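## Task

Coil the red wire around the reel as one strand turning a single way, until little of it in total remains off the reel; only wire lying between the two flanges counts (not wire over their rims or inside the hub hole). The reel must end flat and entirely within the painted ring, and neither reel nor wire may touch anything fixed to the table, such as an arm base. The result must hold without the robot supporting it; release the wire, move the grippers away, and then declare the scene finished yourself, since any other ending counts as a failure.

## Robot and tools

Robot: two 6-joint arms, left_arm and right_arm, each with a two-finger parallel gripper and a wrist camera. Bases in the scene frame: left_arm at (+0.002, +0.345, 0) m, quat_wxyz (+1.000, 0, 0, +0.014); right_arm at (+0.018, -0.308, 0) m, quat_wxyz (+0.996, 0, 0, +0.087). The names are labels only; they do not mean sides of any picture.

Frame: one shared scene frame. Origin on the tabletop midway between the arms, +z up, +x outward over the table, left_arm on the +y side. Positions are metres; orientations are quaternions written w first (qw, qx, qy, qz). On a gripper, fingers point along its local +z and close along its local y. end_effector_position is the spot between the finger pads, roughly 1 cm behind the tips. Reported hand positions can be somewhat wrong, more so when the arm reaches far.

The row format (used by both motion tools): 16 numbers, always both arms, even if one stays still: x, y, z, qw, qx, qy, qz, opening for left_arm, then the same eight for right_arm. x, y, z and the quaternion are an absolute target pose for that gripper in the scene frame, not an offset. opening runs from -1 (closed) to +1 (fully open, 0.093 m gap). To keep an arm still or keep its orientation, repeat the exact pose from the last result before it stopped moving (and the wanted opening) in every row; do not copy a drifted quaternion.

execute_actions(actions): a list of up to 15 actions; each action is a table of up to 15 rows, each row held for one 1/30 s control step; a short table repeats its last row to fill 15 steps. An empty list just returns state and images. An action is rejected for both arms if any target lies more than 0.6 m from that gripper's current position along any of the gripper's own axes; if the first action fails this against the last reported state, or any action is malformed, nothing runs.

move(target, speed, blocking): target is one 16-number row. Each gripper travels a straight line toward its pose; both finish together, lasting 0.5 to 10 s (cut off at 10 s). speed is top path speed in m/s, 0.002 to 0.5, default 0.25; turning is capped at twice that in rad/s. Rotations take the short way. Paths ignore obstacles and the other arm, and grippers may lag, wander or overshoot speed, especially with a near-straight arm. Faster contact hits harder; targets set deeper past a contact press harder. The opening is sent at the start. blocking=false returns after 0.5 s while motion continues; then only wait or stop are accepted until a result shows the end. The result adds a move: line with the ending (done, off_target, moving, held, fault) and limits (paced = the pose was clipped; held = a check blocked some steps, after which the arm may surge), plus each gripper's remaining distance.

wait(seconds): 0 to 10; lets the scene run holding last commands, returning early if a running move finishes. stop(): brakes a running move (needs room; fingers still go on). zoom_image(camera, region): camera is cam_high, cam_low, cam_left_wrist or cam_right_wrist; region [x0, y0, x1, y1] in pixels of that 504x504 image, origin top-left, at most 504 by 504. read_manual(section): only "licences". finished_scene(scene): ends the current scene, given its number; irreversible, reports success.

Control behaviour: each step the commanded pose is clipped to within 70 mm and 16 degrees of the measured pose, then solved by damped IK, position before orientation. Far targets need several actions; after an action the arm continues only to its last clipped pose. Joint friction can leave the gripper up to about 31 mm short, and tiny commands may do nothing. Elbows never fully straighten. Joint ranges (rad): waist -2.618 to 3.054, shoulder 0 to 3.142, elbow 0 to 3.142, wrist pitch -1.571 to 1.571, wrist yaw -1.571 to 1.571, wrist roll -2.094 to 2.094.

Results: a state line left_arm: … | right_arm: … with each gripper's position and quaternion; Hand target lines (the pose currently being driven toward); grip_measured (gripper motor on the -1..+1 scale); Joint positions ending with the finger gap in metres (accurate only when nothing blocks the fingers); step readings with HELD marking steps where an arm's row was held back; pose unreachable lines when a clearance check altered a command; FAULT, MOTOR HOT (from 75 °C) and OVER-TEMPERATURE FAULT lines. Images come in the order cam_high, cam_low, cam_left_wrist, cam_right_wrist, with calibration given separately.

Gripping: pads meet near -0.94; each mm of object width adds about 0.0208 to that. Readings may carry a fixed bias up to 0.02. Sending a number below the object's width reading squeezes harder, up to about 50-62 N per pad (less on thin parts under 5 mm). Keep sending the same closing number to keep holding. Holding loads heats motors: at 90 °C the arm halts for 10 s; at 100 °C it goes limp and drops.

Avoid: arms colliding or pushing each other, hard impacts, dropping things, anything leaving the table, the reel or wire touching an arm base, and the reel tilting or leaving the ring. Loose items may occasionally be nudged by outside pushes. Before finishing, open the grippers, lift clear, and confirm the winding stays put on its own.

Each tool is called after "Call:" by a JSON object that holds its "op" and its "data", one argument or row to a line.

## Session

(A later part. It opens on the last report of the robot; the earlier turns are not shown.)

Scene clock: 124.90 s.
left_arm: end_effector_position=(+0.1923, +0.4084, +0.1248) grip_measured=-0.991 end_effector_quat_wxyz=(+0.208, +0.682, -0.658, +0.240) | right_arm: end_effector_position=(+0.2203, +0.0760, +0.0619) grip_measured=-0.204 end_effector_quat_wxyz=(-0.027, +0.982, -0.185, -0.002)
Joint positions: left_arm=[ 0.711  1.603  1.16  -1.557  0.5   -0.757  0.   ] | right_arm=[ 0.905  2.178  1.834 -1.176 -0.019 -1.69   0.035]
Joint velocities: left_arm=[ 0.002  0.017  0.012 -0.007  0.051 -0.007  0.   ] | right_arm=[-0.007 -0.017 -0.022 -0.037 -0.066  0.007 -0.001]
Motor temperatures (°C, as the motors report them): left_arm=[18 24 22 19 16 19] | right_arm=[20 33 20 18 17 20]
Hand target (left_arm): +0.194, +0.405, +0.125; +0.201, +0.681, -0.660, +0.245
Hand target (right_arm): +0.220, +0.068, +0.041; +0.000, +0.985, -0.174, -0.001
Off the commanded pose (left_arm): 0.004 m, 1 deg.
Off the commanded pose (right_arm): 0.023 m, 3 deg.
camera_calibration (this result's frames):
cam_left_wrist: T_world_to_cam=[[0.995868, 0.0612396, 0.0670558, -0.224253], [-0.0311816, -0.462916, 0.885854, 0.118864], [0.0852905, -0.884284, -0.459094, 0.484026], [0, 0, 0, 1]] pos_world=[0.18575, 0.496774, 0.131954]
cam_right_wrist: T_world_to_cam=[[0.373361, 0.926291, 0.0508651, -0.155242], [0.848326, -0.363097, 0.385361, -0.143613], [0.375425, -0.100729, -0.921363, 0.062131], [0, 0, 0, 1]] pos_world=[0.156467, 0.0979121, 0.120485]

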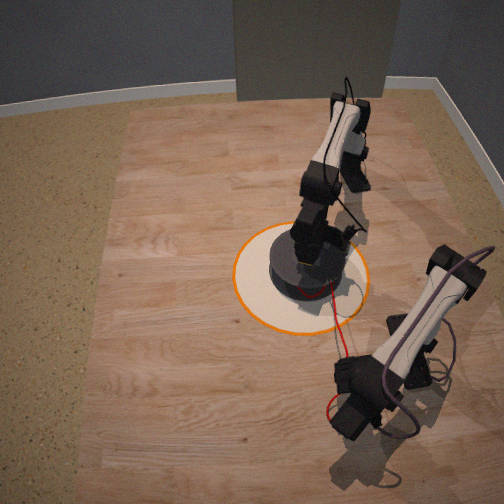

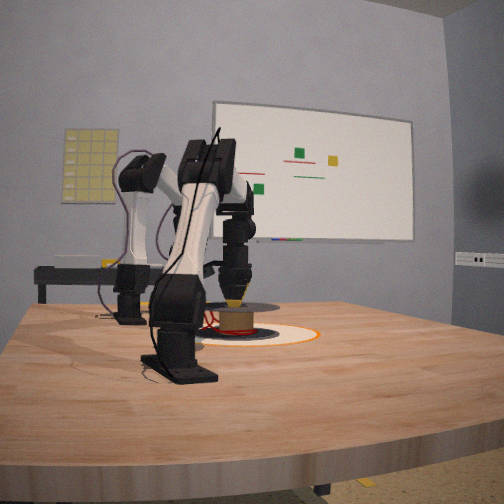

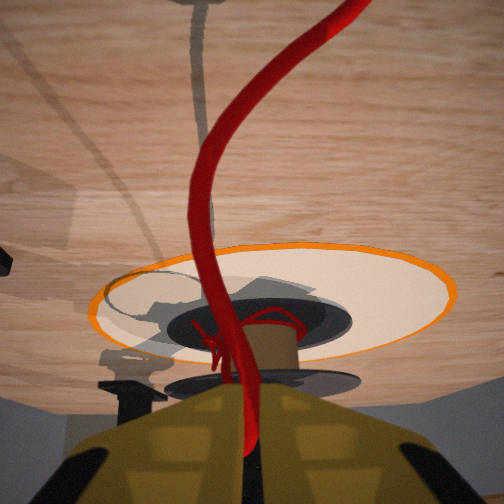

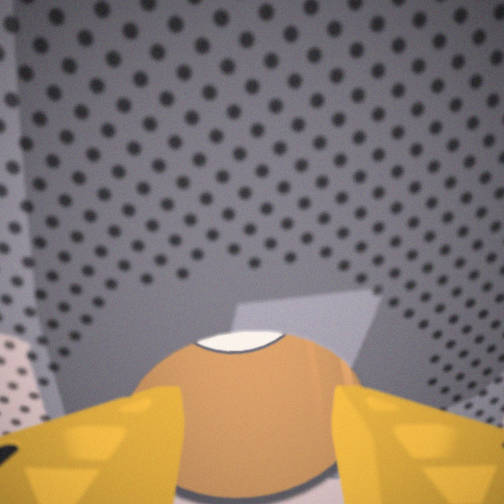

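Call:
{"op": "move", "data": {
  "target": [0.194,0.405,0.125,0.201,0.681,-0.660,0.245,-1, 0.221,0.072,0.065,0,0.985,-0.174,0,-1],
  "speed": 0.3
}}

Call:
{"op": "move", "data": {
  "target": [0.194,0.405,0.125,0.201,0.681,-0.660,0.245,-1, 0.221,0.072,0.062,0,0.5,-0.866,0,-1],
  "speed": 0.5
}}

Call:
{"op": "move", "data": {
  "target": [0.194,0.405,0.125,0.201,0.681,-0.660,0.245,-1, 0.221,0.072,0.055,0,0.4226,0.9063,0,-1],
  "speed": 0.5
}}

Scene clock: 126.33 s.
left_arm: end_effector_position=(+0.1924, +0.4083, +0.1249) grip_measured=-0.991 end_effector_quat_wxyz=(+0.208, +0.682, -0.658, +0.240) | right_arm: end_effector_position=(+0.2196, +0.0719, +0.0671) grip_measured=-0.999 end_effector_quat_wxyz=(-0.008, +0.984, -0.177, -0.004)
Joint positions: left_arm=[ 0.711  1.603  1.16  -1.556  0.501 -0.757  0.   ] | right_arm=[ 0.905  2.198  1.888 -1.247 -0.012 -1.706  0.   ]
Joint velocities: left_arm=[ 0.002 -0.007 -0.012 -0.007 -0.037 -0.051  0.   ] | right_arm=[-0.002 -0.007  0.017  0.007  0.022  0.037  0.   ]
Motor temperatures (°C, as the motors report them): left_arm=[18 24 22 19 16 19] | right_arm=[20 33 20 18 17 20]
Hand target (left_arm): +0.194, +0.405, +0.125; +0.201, +0.681, -0.660, +0.245
Hand target (right_arm): +0.221, +0.072, +0.065; -0.000, +0.985, -0.174, +0.000
Off the commanded pose (left_arm): 0.004 m, 1 deg.
Off the commanded pose (right_arm): 0.003 m, 1 deg.
move: done
camera_calibration (this result's frames):
cam_left_wrist: T_world_to_cam=[[0.995791, 0.0621816, 0.0673274, -0.224808], [-0.0310111, -0.462682, 0.885982, 0.118699], [0.086243, -0.884341, -0.458806, 0.483814], [0, 0, 0, 1]] pos_world=[0.185817, 0.496755, 0.131947]
cam_right_wrist: T_world_to_cam=[[0.359024, 0.933231, 0.0134841, -0.146298], [0.857914, -0.335669, 0.388987, -0.150741], [0.367541, -0.128087, -0.921145, 0.0704883], [0, 0, 0, 1]] pos_world=[0.155939, 0.0949593, 0.125539]

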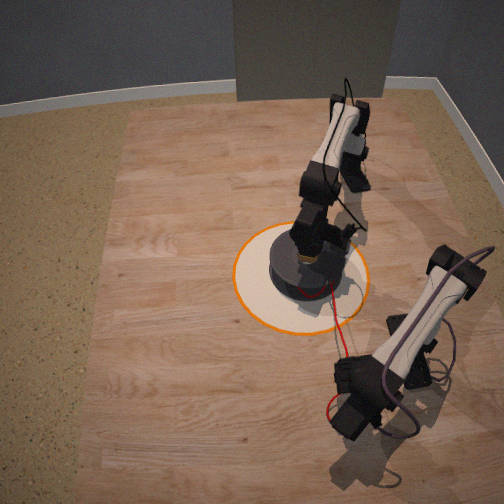

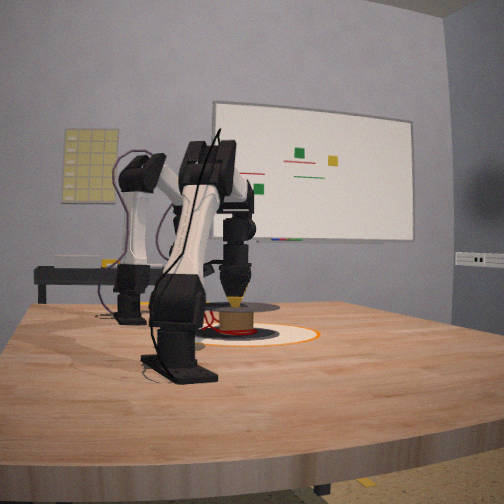

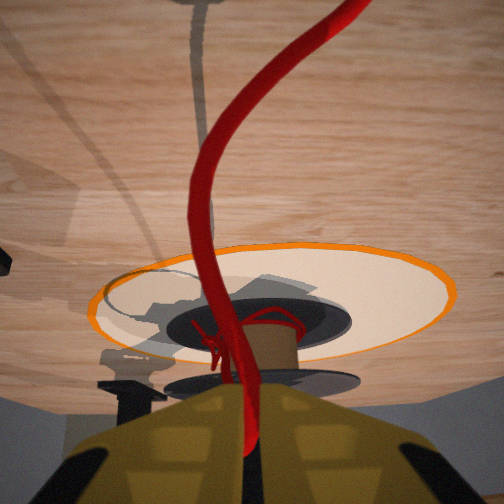

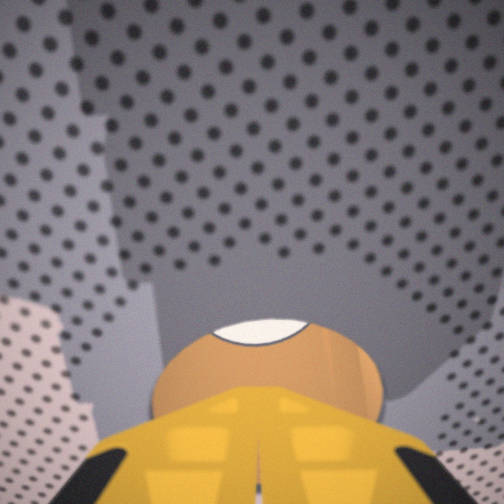

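Scene clock: 128.80 s.
left_arm: end_effector_position=(+0.1924, +0.4083, +0.1249) grip_measured=-0.991 end_effector_quat_wxyz=(+0.208, +0.683, -0.658, +0.240) | right_arm: end_effector_position=(+0.2196, +0.0719, +0.0671) grip_measured=-0.999 end_effector_quat_wxyz=(+0.002, -0.503, +0.864, +0.009)
Joint positions: left_arm=[ 0.711  1.603  1.16  -1.556  0.501 -0.758  0.   ] | right_arm=[ 0.905  2.198  1.888 -1.247 -0.012  0.025  0.   ]
Joint velocities: left_arm=[ 0.007  0.002 -0.002 -0.037 -0.066  0.022  0.   ] | right_arm=[ 0.007 -0.022 -0.007 -0.051  0.037 -0.037  0.   ]
Motor temperatures (°C, as the motors report them): left_arm=[18 24 22 19 16 19] | right_arm=[20 34 20 18 17 20]
Hand target (left_arm): +0.194, +0.405, +0.125; +0.201, +0.681, -0.660, +0.245
Hand target (right_arm): +0.221, +0.072, +0.062; +0.000, -0.500, +0.866, +0.000
Off the commanded pose (left_arm): 0.004 m, 1 deg.
Off the commanded pose (right_arm): 0.005 m, 1 deg.
move: done
camera_calibration (this result's frames):
cam_left_wrist: T_world_to_cam=[[0.995788, 0.0624861, 0.0670981, -0.224903], [-0.0306674, -0.462673, 0.885999, 0.118628], [0.086407, -0.884324, -0.458808, 0.483775], [0, 0, 0, 1]] pos_world=[0.185792, 0.496753, 0.131947]
cam_right_wrist: T_world_to_cam=[[0.86421, -0.502943, -0.0137408, -0.152082], [-0.459266, -0.799724, 0.386672, 0.171996], [-0.205463, -0.327856, -0.922115, 0.210732], [0, 0, 0, 1]] pos_world=[0.253721, 0.13015, 0.125723]

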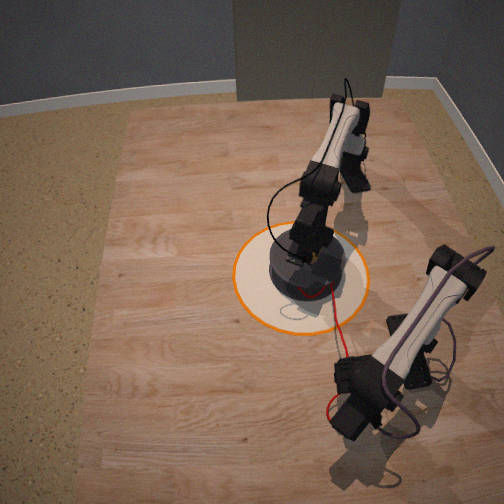

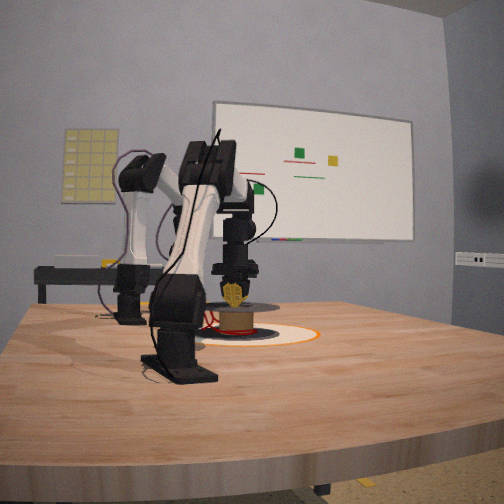

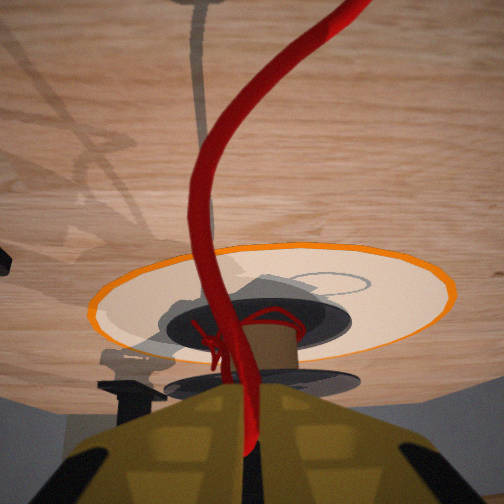

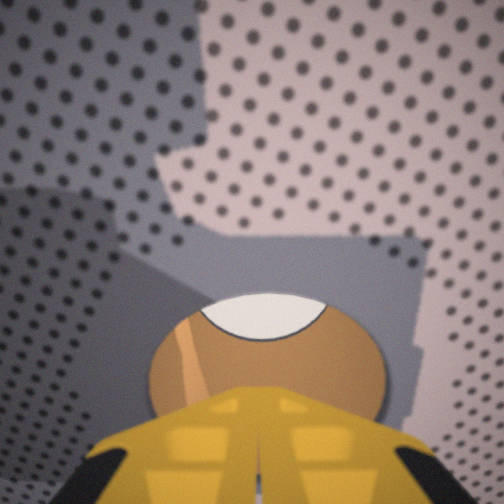

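Scene clock: 131.47 s.
left_arm: end_effector_position=(+0.1924, +0.4083, +0.1249) grip_measured=-0.991 end_effector_quat_wxyz=(+0.208, +0.683, -0.658, +0.240) | right_arm: end_effector_position=(+0.2203, +0.0732, +0.0671) grip_measured=-0.999 end_effector_quat_wxyz=(-0.005, +0.420, +0.907, +0.010)
Joint positions: left_arm=[ 0.711  1.603  1.16  -1.556  0.501 -0.758  0.   ] | right_arm=[ 0.905  2.198  1.888 -1.241 -0.012  1.946  0.   ]
Joint velocities: left_arm=[-0.002  0.002  0.017 -0.051  0.051 -0.051  0.   ] | right_arm=[ 0.002  0.002 -0.012 -0.022 -0.051 -0.051  0.   ]
Motor temperatures (°C, as the motors report them): left_arm=[18 24 22 19 16 19] | right_arm=[20 34 20 18 17 20]
Hand target (left_arm): +0.194, +0.405, +0.125; +0.201, +0.681, -0.660, +0.245
Hand target (right_arm): +0.221, +0.072, +0.055; -0.000, +0.423, +0.906, -0.000
Off the commanded pose (left_arm): 0.004 m, 1 deg.
Off the commanded pose (right_arm): 0.012 m, 1 deg.
move: off_target (right_arm)
camera_calibration (this result's frames):
cam_left_wrist: T_world_to_cam=[[0.995788, 0.0624861, 0.0670981, -0.224903], [-0.0306674, -0.462673, 0.885999, 0.118628], [0.086407, -0.884324, -0.458808, 0.483775], [0, 0, 0, 1]] pos_world=[0.185792, 0.496753, 0.131947]
cam_right_wrist: T_world_to_cam=[[-0.768865, -0.639243, -0.0146198, 0.217711], [-0.58621, 0.695579, 0.415365, 0.0898739], [-0.25535, 0.32793, -0.909537, 0.173442], [0, 0, 0, 1]] pos_world=[0.264364, 0.019779, 0.123604]

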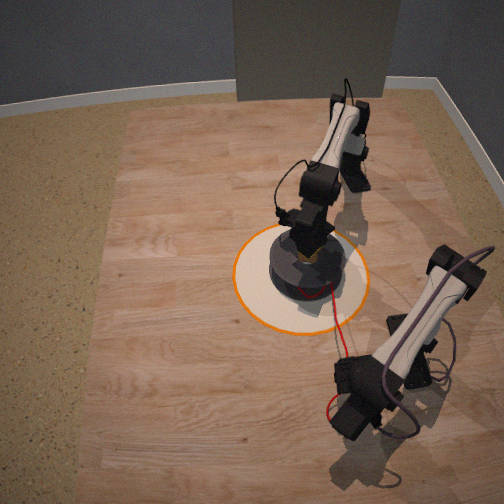

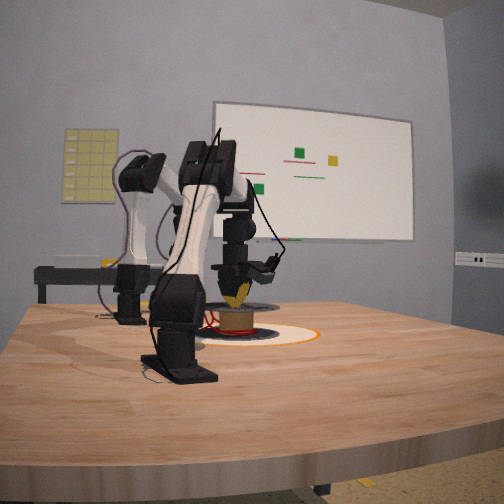

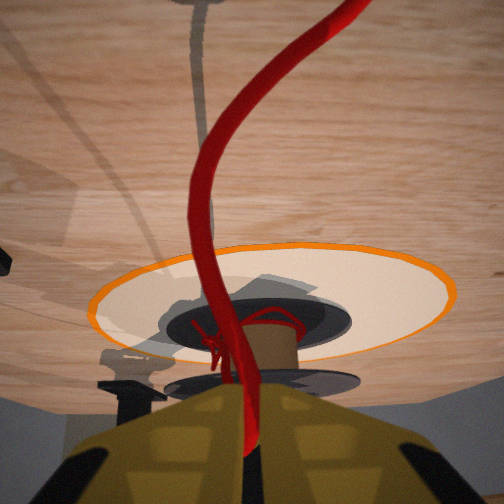

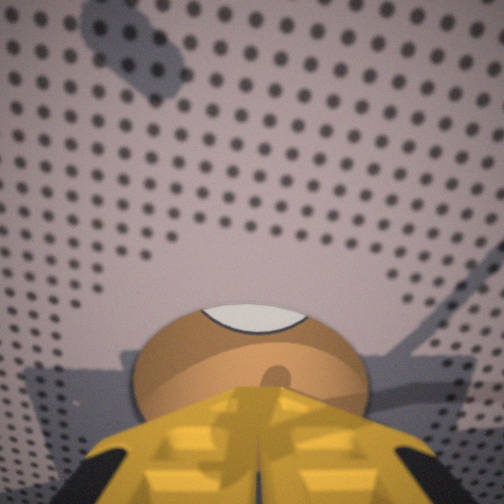

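Call:
{"op": "move", "data": {
  "target": [0.194,0.405,0.125,0.201,0.681,-0.660,0.245,-1, 0.221,0.070,0.042,0,0.4226,0.9063,0,-1],
  "speed": 0.1
}}

Call:
{"op": "move", "data": {
  "target": [0.194,0.405,0.125,0.201,0.681,-0.660,0.245,-1, 0.221,0.070,0.042,0,0.4226,0.9063,0,-0.2],
  "speed": 0.1
}}

Scene clock: 132.77 s.
left_arm: end_effector_position=(+0.1924, +0.4083, +0.1249) grip_measured=-0.991 end_effector_quat_wxyz=(+0.208, +0.683, -0.658, +0.240) | right_arm: end_effector_position=(+0.2201, +0.0730, +0.0552) grip_measured=-0.999 end_effector_quat_wxyz=(-0.005, +0.421, +0.907, +0.012)
Joint positions: left_arm=[ 0.711  1.603  1.16  -1.556  0.501 -0.758  0.   ] | right_arm=[ 0.905  2.198  1.84  -1.19  -0.012  1.948  0.   ]
Joint velocities: left_arm=[-0.017 -0.007  0.002 -0.007 -0.037 -0.007  0.   ] | right_arm=[-0.012 -0.002 -0.017 -0.007 -0.022  0.037  0.   ]
Motor temperatures (°C, as the motors report them): left_arm=[18 24 22 19 16 19] | right_arm=[20 34 20 18 17 20]
Hand target (left_arm): +0.194, +0.405, +0.125; +0.201, +0.681, -0.660, +0.245
Hand target (right_arm): +0.221, +0.069, +0.042; -0.000, +0.423, +0.906, -0.000
Off the commanded pose (left_arm): 0.004 m, 1 deg.
Off the commanded pose (right_arm): 0.014 m, 1 deg.
move: off_target (right_arm)
camera_calibration (this result's frames):
cam_left_wrist: T_world_to_cam=[[0.995788, 0.0624861, 0.0670981, -0.224903], [-0.0306674, -0.462673, 0.885999, 0.118628], [0.086407, -0.884324, -0.458808, 0.483775], [0, 0, 0, 1]] pos_world=[0.185792, 0.496753, 0.131947]
cam_right_wrist: T_world_to_cam=[[-0.770301, -0.637433, -0.0177554, 0.217616], [-0.585269, 0.695661, 0.416553, 0.0946618], [-0.253173, 0.331262, -0.908938, 0.161862], [0, 0, 0, 1]] pos_world=[0.264012, 0.0192444, 0.111555]

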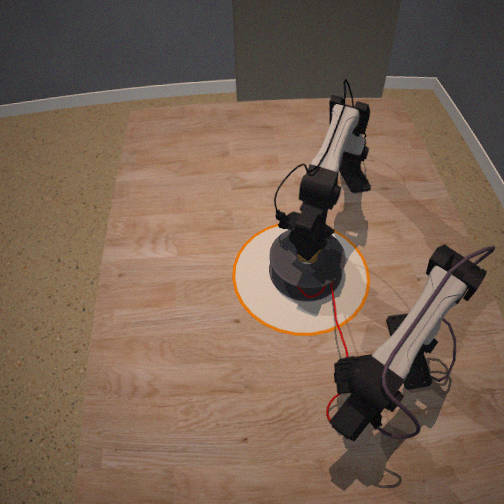

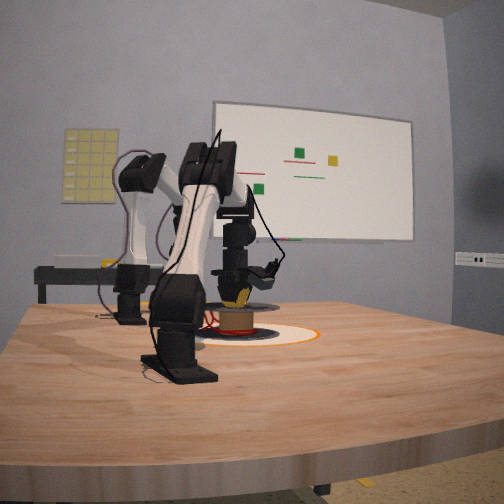

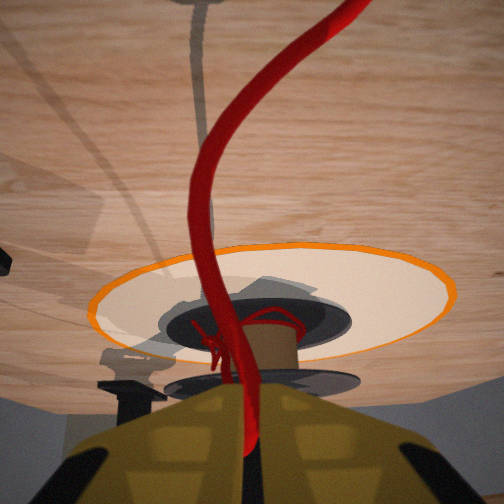

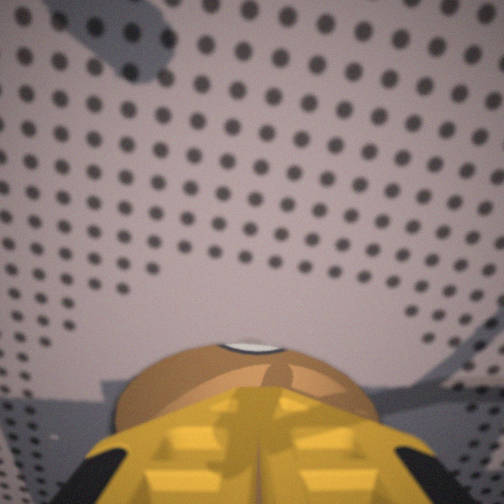

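Scene clock: 133.47 s.
left_arm: end_effector_position=(+0.1925, +0.4084, +0.1248) grip_measured=-0.991 end_effector_quat_wxyz=(+0.208, +0.683, -0.658, +0.240) | right_arm: end_effector_position=(+0.2206, +0.0737, +0.0572) grip_measured=-0.285 end_effector_quat_wxyz=(-0.005, +0.421, +0.907, +0.015)
Joint positions: left_arm=[ 0.711  1.603  1.16  -1.555  0.501 -0.758  0.   ] | right_arm=[ 0.905  2.193  1.84  -1.188 -0.012  1.948  0.032]
Joint velocities: left_arm=[ 0.007 -0.007 -0.017 -0.022  0.037  0.022  0.   ] | right_arm=[-0.007 -0.007 -0.007 -0.022  0.007 -0.007  0.001]
Motor temperatures (°C, as the motors report them): left_arm=[18 24 22 19 16 19] | right_arm=[20 34 20 18 17 20]
Hand target (left_arm): +0.194, +0.405, +0.125; +0.201, +0.681, -0.660, +0.245
Hand target (right_arm): +0.221, +0.069, +0.042; -0.000, +0.423, +0.906, -0.000
Off the commanded pose (left_arm): 0.004 m, 1 deg.
Off the commanded pose (right_arm): 0.016 m, 2 deg.
move: off_target (right_arm)
camera_calibration (this result's frames):
cam_left_wrist: T_world_to_cam=[[0.99575, 0.0624515, 0.067692, -0.225071], [-0.0311672, -0.463128, 0.885743, 0.119055], [0.086666, -0.884089, -0.459213, 0.483729], [0, 0, 0, 1]] pos_world=[0.185902, 0.496853, 0.131918]
cam_right_wrist: T_world_to_cam=[[-0.770228, -0.637294, -0.0246079, 0.218819], [-0.586832, 0.693074, 0.418661, 0.0939923], [-0.249755, 0.336905, -0.907809, 0.162375], [0, 0, 0, 1]] pos_world=[0.264252, 0.0196035, 0.113439]

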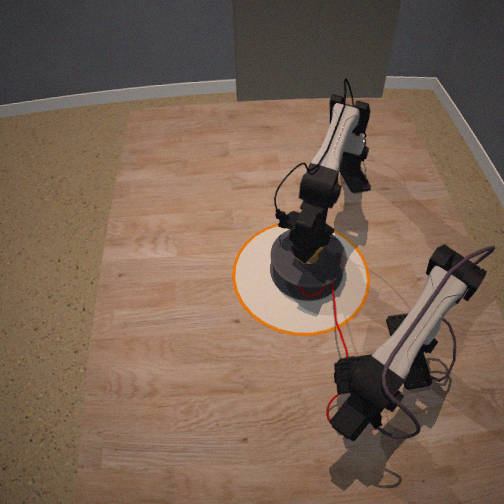

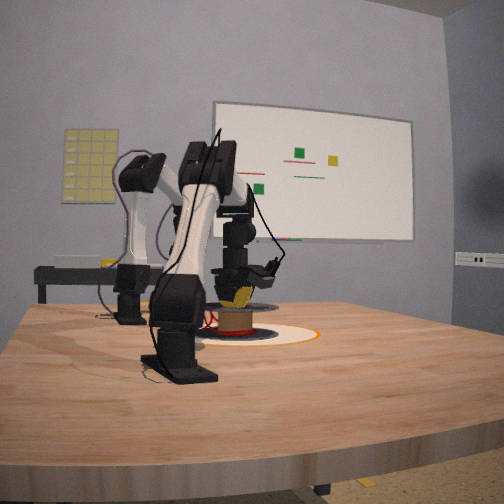

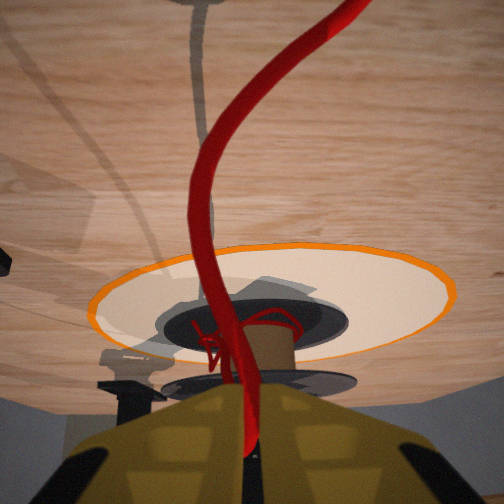

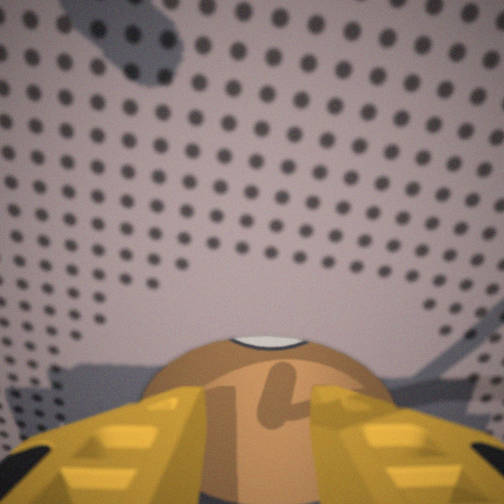

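Call:
{"op": "move", "data": {
  "target": [0.191,0.352,0.105,0.201,0.681,-0.660,0.245,-1, 0.221,0.070,0.042,0,-0.342,0.9397,0,-0.2],
  "speed": 0.25
}}

Scene clock: 137.50 s.
left_arm: end_effector_position=(+0.1884, +0.3555, +0.1037) grip_measured=-0.991 end_effector_quat_wxyz=(+0.212, +0.683, -0.658, +0.237) | right_arm: end_effector_position=(+0.2203, +0.0739, +0.0577) grip_measured=-0.261 end_effector_quat_wxyz=(+0.007, -0.330, +0.944, +0.016)
Joint positions: left_arm=[ 0.533  1.467  0.953 -1.396  0.562 -0.949  0.   ] | right_arm=[ 0.905  2.192  1.84  -1.188 -0.014  0.407  0.033]
Joint velocities: left_arm=[-0.017  0.002 -0.007 -0.051  0.081 -0.051  0.   ] | right_arm=[-0.002 -0.007  0.007 -0.022 -0.051 -0.037  0.   ]
Motor temperatures (°C, as the motors report them): left_arm=[18 24 22 19 16 19] | right_arm=[20 34 20 18 17 20]
Hand target (left_arm): +0.189, +0.352, +0.105; +0.202, +0.680, -0.660, +0.245
Hand target (right_arm): +0.221, +0.069, +0.043; -0.001, -0.342, +0.940, +0.000
Off the commanded pose (left_arm): 0.005 m, 2 deg.
Off the commanded pose (right_arm): 0.016 m, 2 deg.
move: off_target (right_arm)
camera_calibration (this result's frames):
cam_left_wrist: T_world_to_cam=[[0.996476, 0.0604084, 0.0581923, -0.214689], [-0.0237618, -0.462048, 0.886537, 0.111236], [0.0804419, -0.884795, -0.458984, 0.428983], [0, 0, 0, 1]] pos_world=[0.182068, 0.443928, 0.110774]
cam_right_wrist: T_world_to_cam=[[0.61467, -0.788334, -0.0266278, -0.0750131], [-0.724102, -0.577332, 0.377312, 0.219977], [-0.312821, -0.212641, -0.925703, 0.218196], [0, 0, 0, 1]] pos_world=[0.27365, 0.114262, 0.116988]

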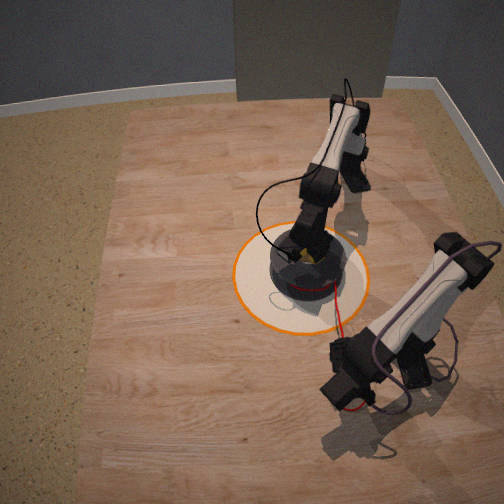

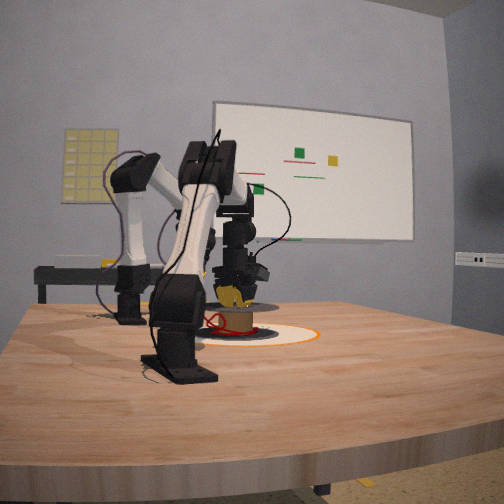

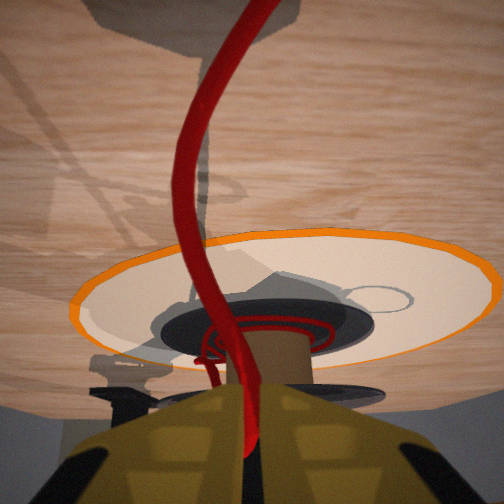

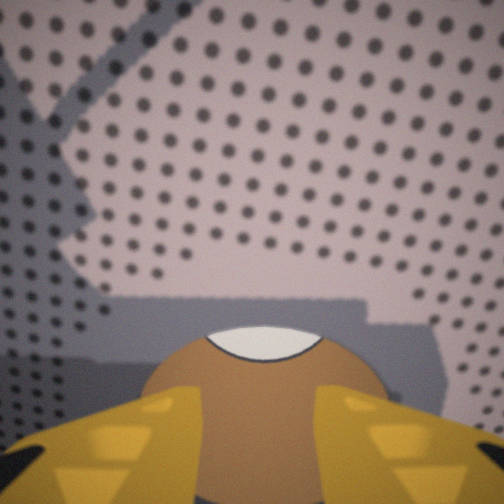

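Call:
{"op": "move", "data": {
  "target": [0.185,0.262,0.072,0.201,0.681,-0.660,0.245,-1, 0.221,0.070,0.042,0,-0.985,0.174,0,-0.2],
  "speed": 0.25
}}

Scene clock: 143.47 s.
left_arm: end_effector_position=(+0.1823, +0.2665, +0.0701) grip_measured=-0.991 end_effector_quat_wxyz=(+0.208, +0.685, -0.658, +0.232) | right_arm: end_effector_position=(+0.2191, +0.0755, +0.0623) grip_measured=-0.204 end_effector_quat_wxyz=(-0.024, +0.982, -0.187, -0.005)
Joint positions: left_arm=[ 0.095  1.258  0.675 -1.022  0.633 -1.477  0.   ] | right_arm=[ 0.905  2.181  1.84  -1.186 -0.025 -1.686  0.035]
Joint velocities: left_arm=[-0.002 -0.002 -0.012  0.051 -0.037  0.007  0.   ] | right_arm=[-0.002 -0.007 -0.002  0.022 -0.022  0.066 -0.   ]
Motor temperatures (°C, as the motors report them): left_arm=[18 24 22 19 16 19] | right_arm=[20 34 20 18 17 20]
Hand target (left_arm): +0.182, +0.263, +0.071; +0.204, +0.680, -0.661, +0.243
Hand target (right_arm): +0.220, +0.069, +0.043; +0.000, +0.985, -0.174, -0.001
Off the commanded pose (left_arm): 0.006 m, 2 deg.
Off the commanded pose (right_arm): 0.021 m, 3 deg.
move: off_target (right_arm)
camera_calibration (this result's frames):
cam_left_wrist: T_world_to_cam=[[0.996491, 0.0617094, 0.056551, -0.201498], [-0.0206043, -0.473986, 0.880291, 0.102752], [0.0811266, -0.878368, -0.471051, 0.334296], [0, 0, 0, 1]] pos_world=[0.175788, 0.354772, 0.0784135]
cam_right_wrist: T_world_to_cam=[[0.376691, 0.925267, 0.0445559, -0.15463], [0.850277, -0.364448, 0.379745, -0.142836], [0.367604, -0.105162, -0.924018, 0.0651419], [0, 0, 0, 1]] pos_world=[0.155752, 0.0978676, 0.121323]

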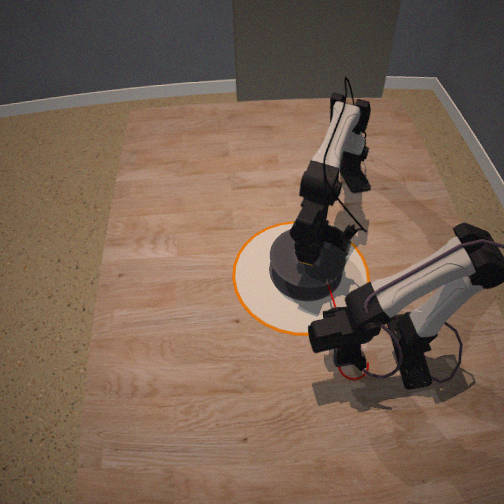

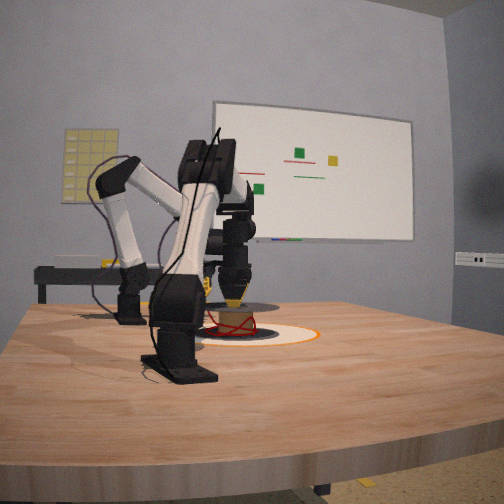

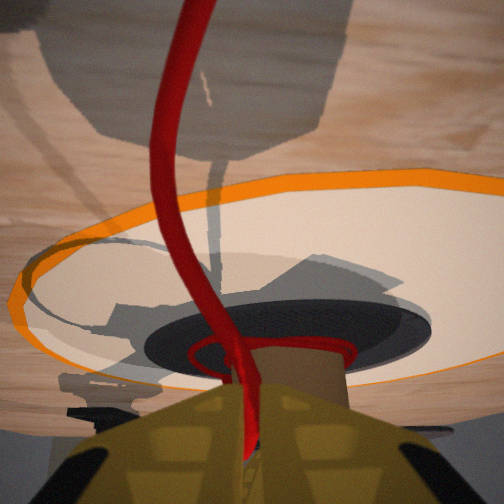

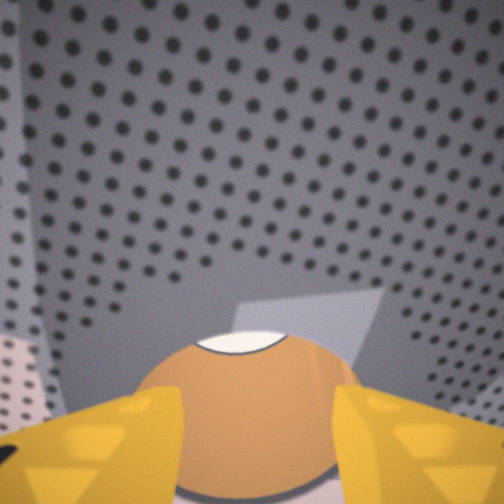

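Call:
{"op": "zoom_image", "data": {
  "camera": "cam_high",
  "region": [260,230,460,430]
}}

Call:
{"op": "zoom_image", "data": {
  "camera": "cam_low",
  "region": [80,240,340,400]
}}

Region (260, 230, 460, 430) of cam_high's 504x504 image, scaled by 2.520, with more detail than that image has.

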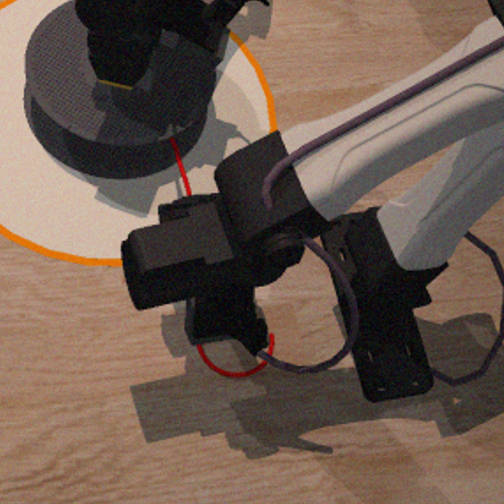

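Region (80, 240, 340, 400) of cam_low's 504x504 image, scaled by 1.938, with more detail than that image has; it fills the top 310 rows of this view, and the rest is white.

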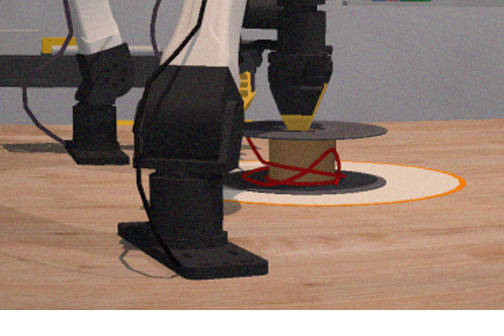

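Call:
{"op": "move", "data": {
  "target": [0.183,0.255,0.035,0.201,0.681,-0.660,0.245,-1, 0.221,0.072,0.062,0,0.985,-0.174,0,-1],
  "speed": 0.3
}}

Call:
{"op": "move", "data": {
  "target": [0.183,0.255,0.028,0.201,0.681,-0.660,0.245,-1, 0.221,0.072,0.060,0,0.5,-0.866,0,-1],
  "speed": 0.5
}}

Call:
{"op": "move", "data": {
  "target": [0.183,0.255,0.020,0.201,0.681,-0.660,0.245,-1, 0.221,0.070,0.042,0,0.4226,0.9063,0,-1],
  "speed": 0.5
}}

Scene clock: 147.13 s.
left_arm: end_effector_position=(+0.1855, +0.2587, +0.0421) grip_measured=-0.991 end_effector_quat_wxyz=(+0.188, +0.680, -0.663, +0.249) | right_arm: end_effector_position=(+0.2194, +0.0716, +0.0640) grip_measured=-0.999 end_effector_quat_wxyz=(-0.008, +0.984, -0.178, -0.004)
Joint positions: left_arm=[ 0.048  1.258  0.553 -0.809  0.633 -1.539  0.   ] | right_arm=[ 0.905  2.199  1.877 -1.236 -0.012 -1.706  0.   ]
Joint velocities: left_arm=[-0.002 -0.002  0.002  0.007 -0.051 -0.022  0.   ] | right_arm=[ 0.007  0.002  0.002 -0.066  0.007 -0.051  0.   ]
Motor temperatures (°C, as the motors report them): left_arm=[18 23 22 19 16 19] | right_arm=[20 34 20 18 17 20]
Hand target (left_arm): +0.182, +0.255, +0.036; +0.201, +0.681, -0.660, +0.245
Hand target (right_arm): +0.221, +0.072, +0.062; -0.000, +0.985, -0.174, -0.000
Off the commanded pose (left_arm): 0.008 m, 2 deg.
Off the commanded pose (right_arm): 0.003 m, 1 deg.
move: done
camera_calibration (this result's frames):
cam_left_wrist: T_world_to_cam=[[0.991729, 0.064908, 0.110727, -0.204861], [-0.0664556, -0.478378, 0.875636, 0.13362], [0.109805, -0.875752, -0.470108, 0.308], [0, 0, 0, 1]] pos_world=[0.178226, 0.34695, 0.0504744]
cam_right_wrist: T_world_to_cam=[[0.35903, 0.933244, 0.0123487, -0.145847], [0.858124, -0.335276, 0.388861, -0.149565], [0.367043, -0.129016, -0.921213, 0.0678373], [0, 0, 0, 1]] pos_world=[0.15581, 0.0947172, 0.122454]

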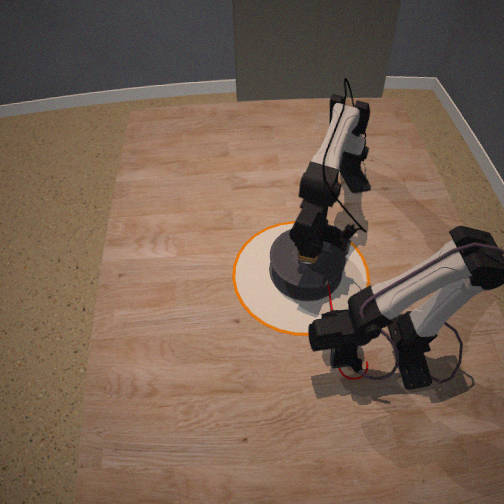

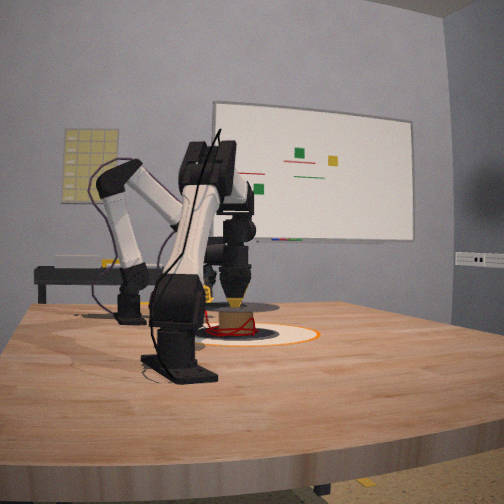

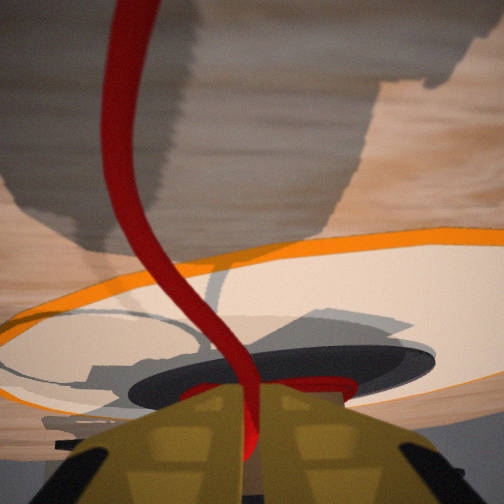

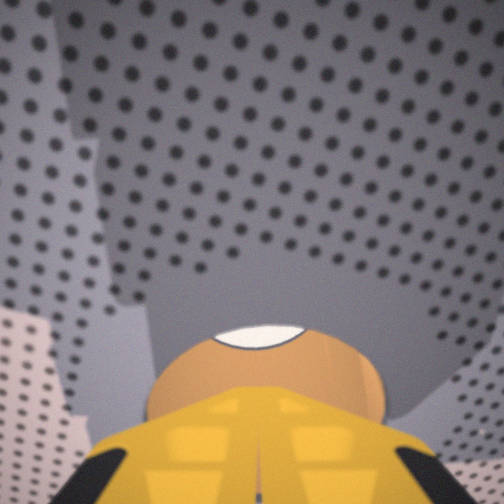

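Scene clock: 149.60 s.
left_arm: end_effector_position=(+0.1865, +0.2586, +0.0342) grip_measured=-0.991 end_effector_quat_wxyz=(+0.189, +0.682, -0.662, +0.249) | right_arm: end_effector_position=(+0.2194, +0.0716, +0.0640) grip_measured=-0.999 end_effector_quat_wxyz=(+0.002, -0.503, +0.864, +0.008)
Joint positions: left_arm=[ 0.048  1.285  0.535 -0.766  0.634 -1.543  0.   ] | right_arm=[ 0.905  2.199  1.877 -1.236 -0.012  0.025  0.   ]
Joint velocities: left_arm=[ 0.007  0.002  0.002 -0.051 -0.081  0.022  0.   ] | right_arm=[-0.002 -0.017  0.002  0.051 -0.007  0.007  0.   ]
Motor temperatures (°C, as the motors report them): left_arm=[18 23 22 19 16 19] | right_arm=[20 34 20 18 17 20]
Hand target (left_arm): +0.183, +0.255, +0.029; +0.201, +0.681, -0.660, +0.245
Hand target (right_arm): +0.221, +0.072, +0.060; +0.000, -0.500, +0.866, +0.000
Off the commanded pose (left_arm): 0.008 m, 1 deg.
Off the commanded pose (right_arm): 0.004 m, 1 deg.
move: done
camera_calibration (this result's frames):
cam_left_wrist: T_world_to_cam=[[0.992007, 0.0677619, 0.106444, -0.205605], [-0.0614776, -0.477131, 0.876679, 0.139298], [0.110193, -0.876216, -0.469151, 0.304112], [0, 0, 0, 1]] pos_world=[0.179014, 0.346863, 0.0424406]
cam_right_wrist: T_world_to_cam=[[0.864203, -0.502957, -0.0137004, -0.152137], [-0.459057, -0.799334, 0.387727, 0.172737], [-0.205961, -0.328786, -0.921672, 0.207893], [0, 0, 0, 1]] pos_world=[0.253591, 0.129908, 0.12255]

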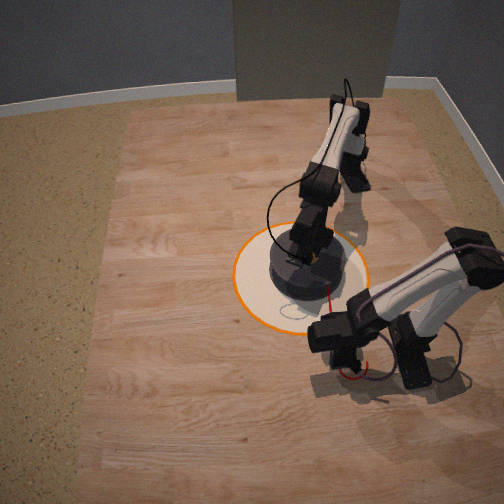

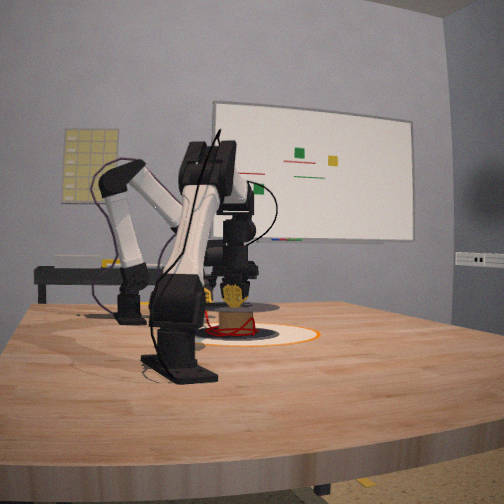

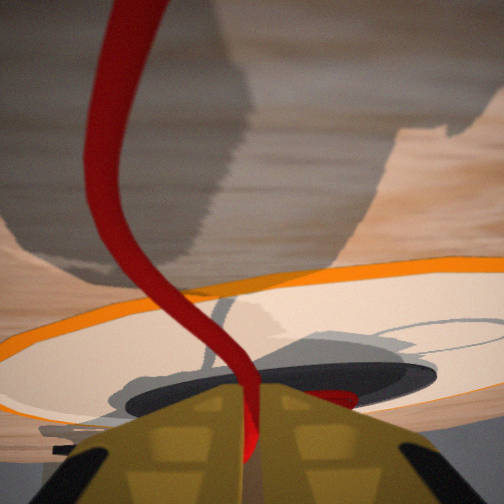

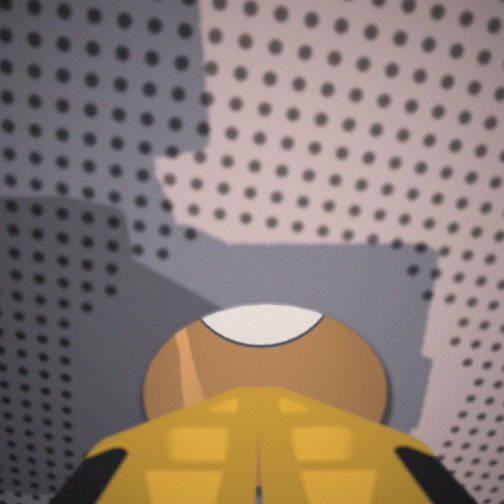

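Scene clock: 152.27 s.
left_arm: end_effector_position=(+0.1868, +0.2586, +0.0260) grip_measured=-0.991 end_effector_quat_wxyz=(+0.189, +0.682, -0.662, +0.249) | right_arm: end_effector_position=(+0.2205, +0.0736, +0.0554) grip_measured=-0.999 end_effector_quat_wxyz=(-0.005, +0.419, +0.908, +0.013)
Joint positions: left_arm=[ 0.048  1.309  0.513 -0.72   0.634 -1.543  0.   ] | right_arm=[ 0.905  2.199  1.842 -1.189 -0.012  1.944  0.   ]
Joint velocities: left_arm=[ 0.017  0.012 -0.007 -0.022 -0.066  0.007  0.   ] | right_arm=[ 0.007 -0.002 -0.002  0.022 -0.007 -0.081  0.   ]
Motor temperatures (°C, as the motors report them): left_arm=[18 23 22 19 16 19] | right_arm=[20 35 20 18 17 20]
Hand target (left_arm): +0.183, +0.255, +0.021; +0.201, +0.681, -0.660, +0.245
Hand target (right_arm): +0.221, +0.069, +0.042; -0.000, +0.423, +0.906, -0.000
Off the commanded pose (left_arm): 0.008 m, 1 deg.
Off the commanded pose (right_arm): 0.014 m, 2 deg.
move: off_target (right_arm)
camera_calibration (this result's frames):
cam_left_wrist: T_world_to_cam=[[0.992005, 0.0677817, 0.106447, -0.204975], [-0.0615129, -0.476797, 0.876859, 0.146393], [0.110189, -0.876396, -0.468815, 0.300251], [0, 0, 0, 1]] pos_world=[0.179257, 0.346833, 0.0342151]
cam_right_wrist: T_world_to_cam=[[-0.767598, -0.640621, -0.0199605, 0.218076], [-0.588678, 0.692358, 0.41725, 0.095289], [-0.25348, 0.332031, -0.908572, 0.161889], [0, 0, 0, 1]] pos_world=[0.264525, 0.0199778, 0.111681]

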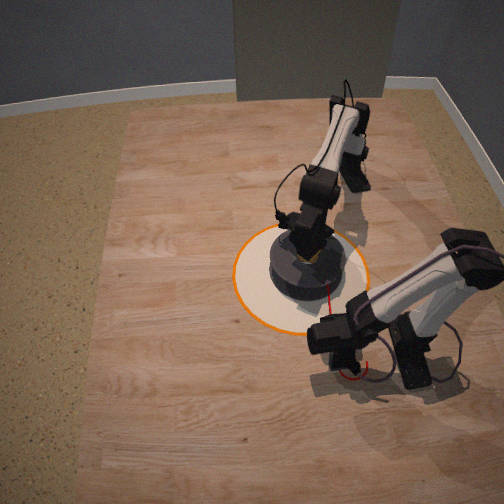

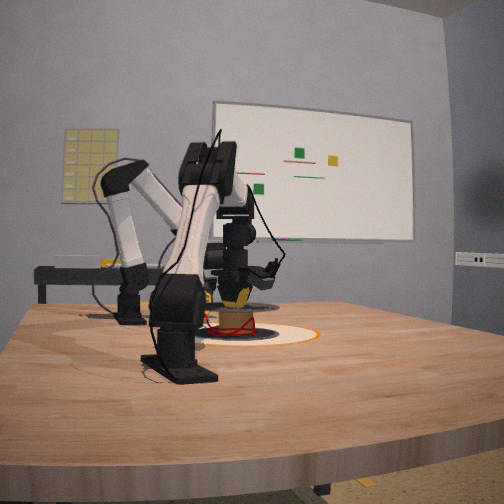

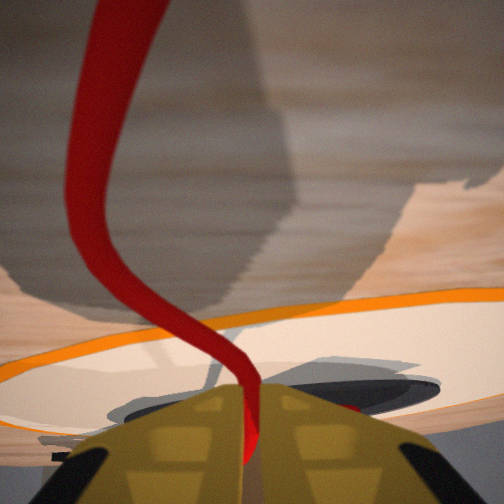

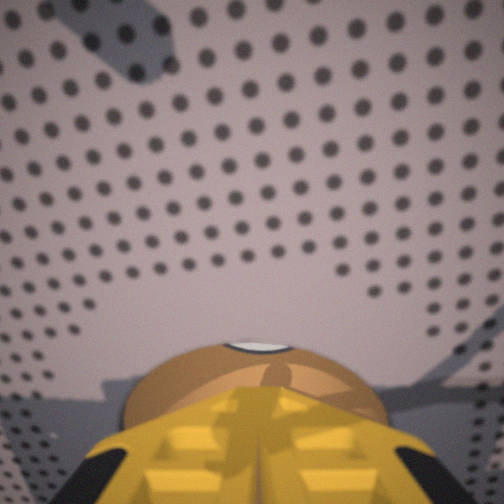

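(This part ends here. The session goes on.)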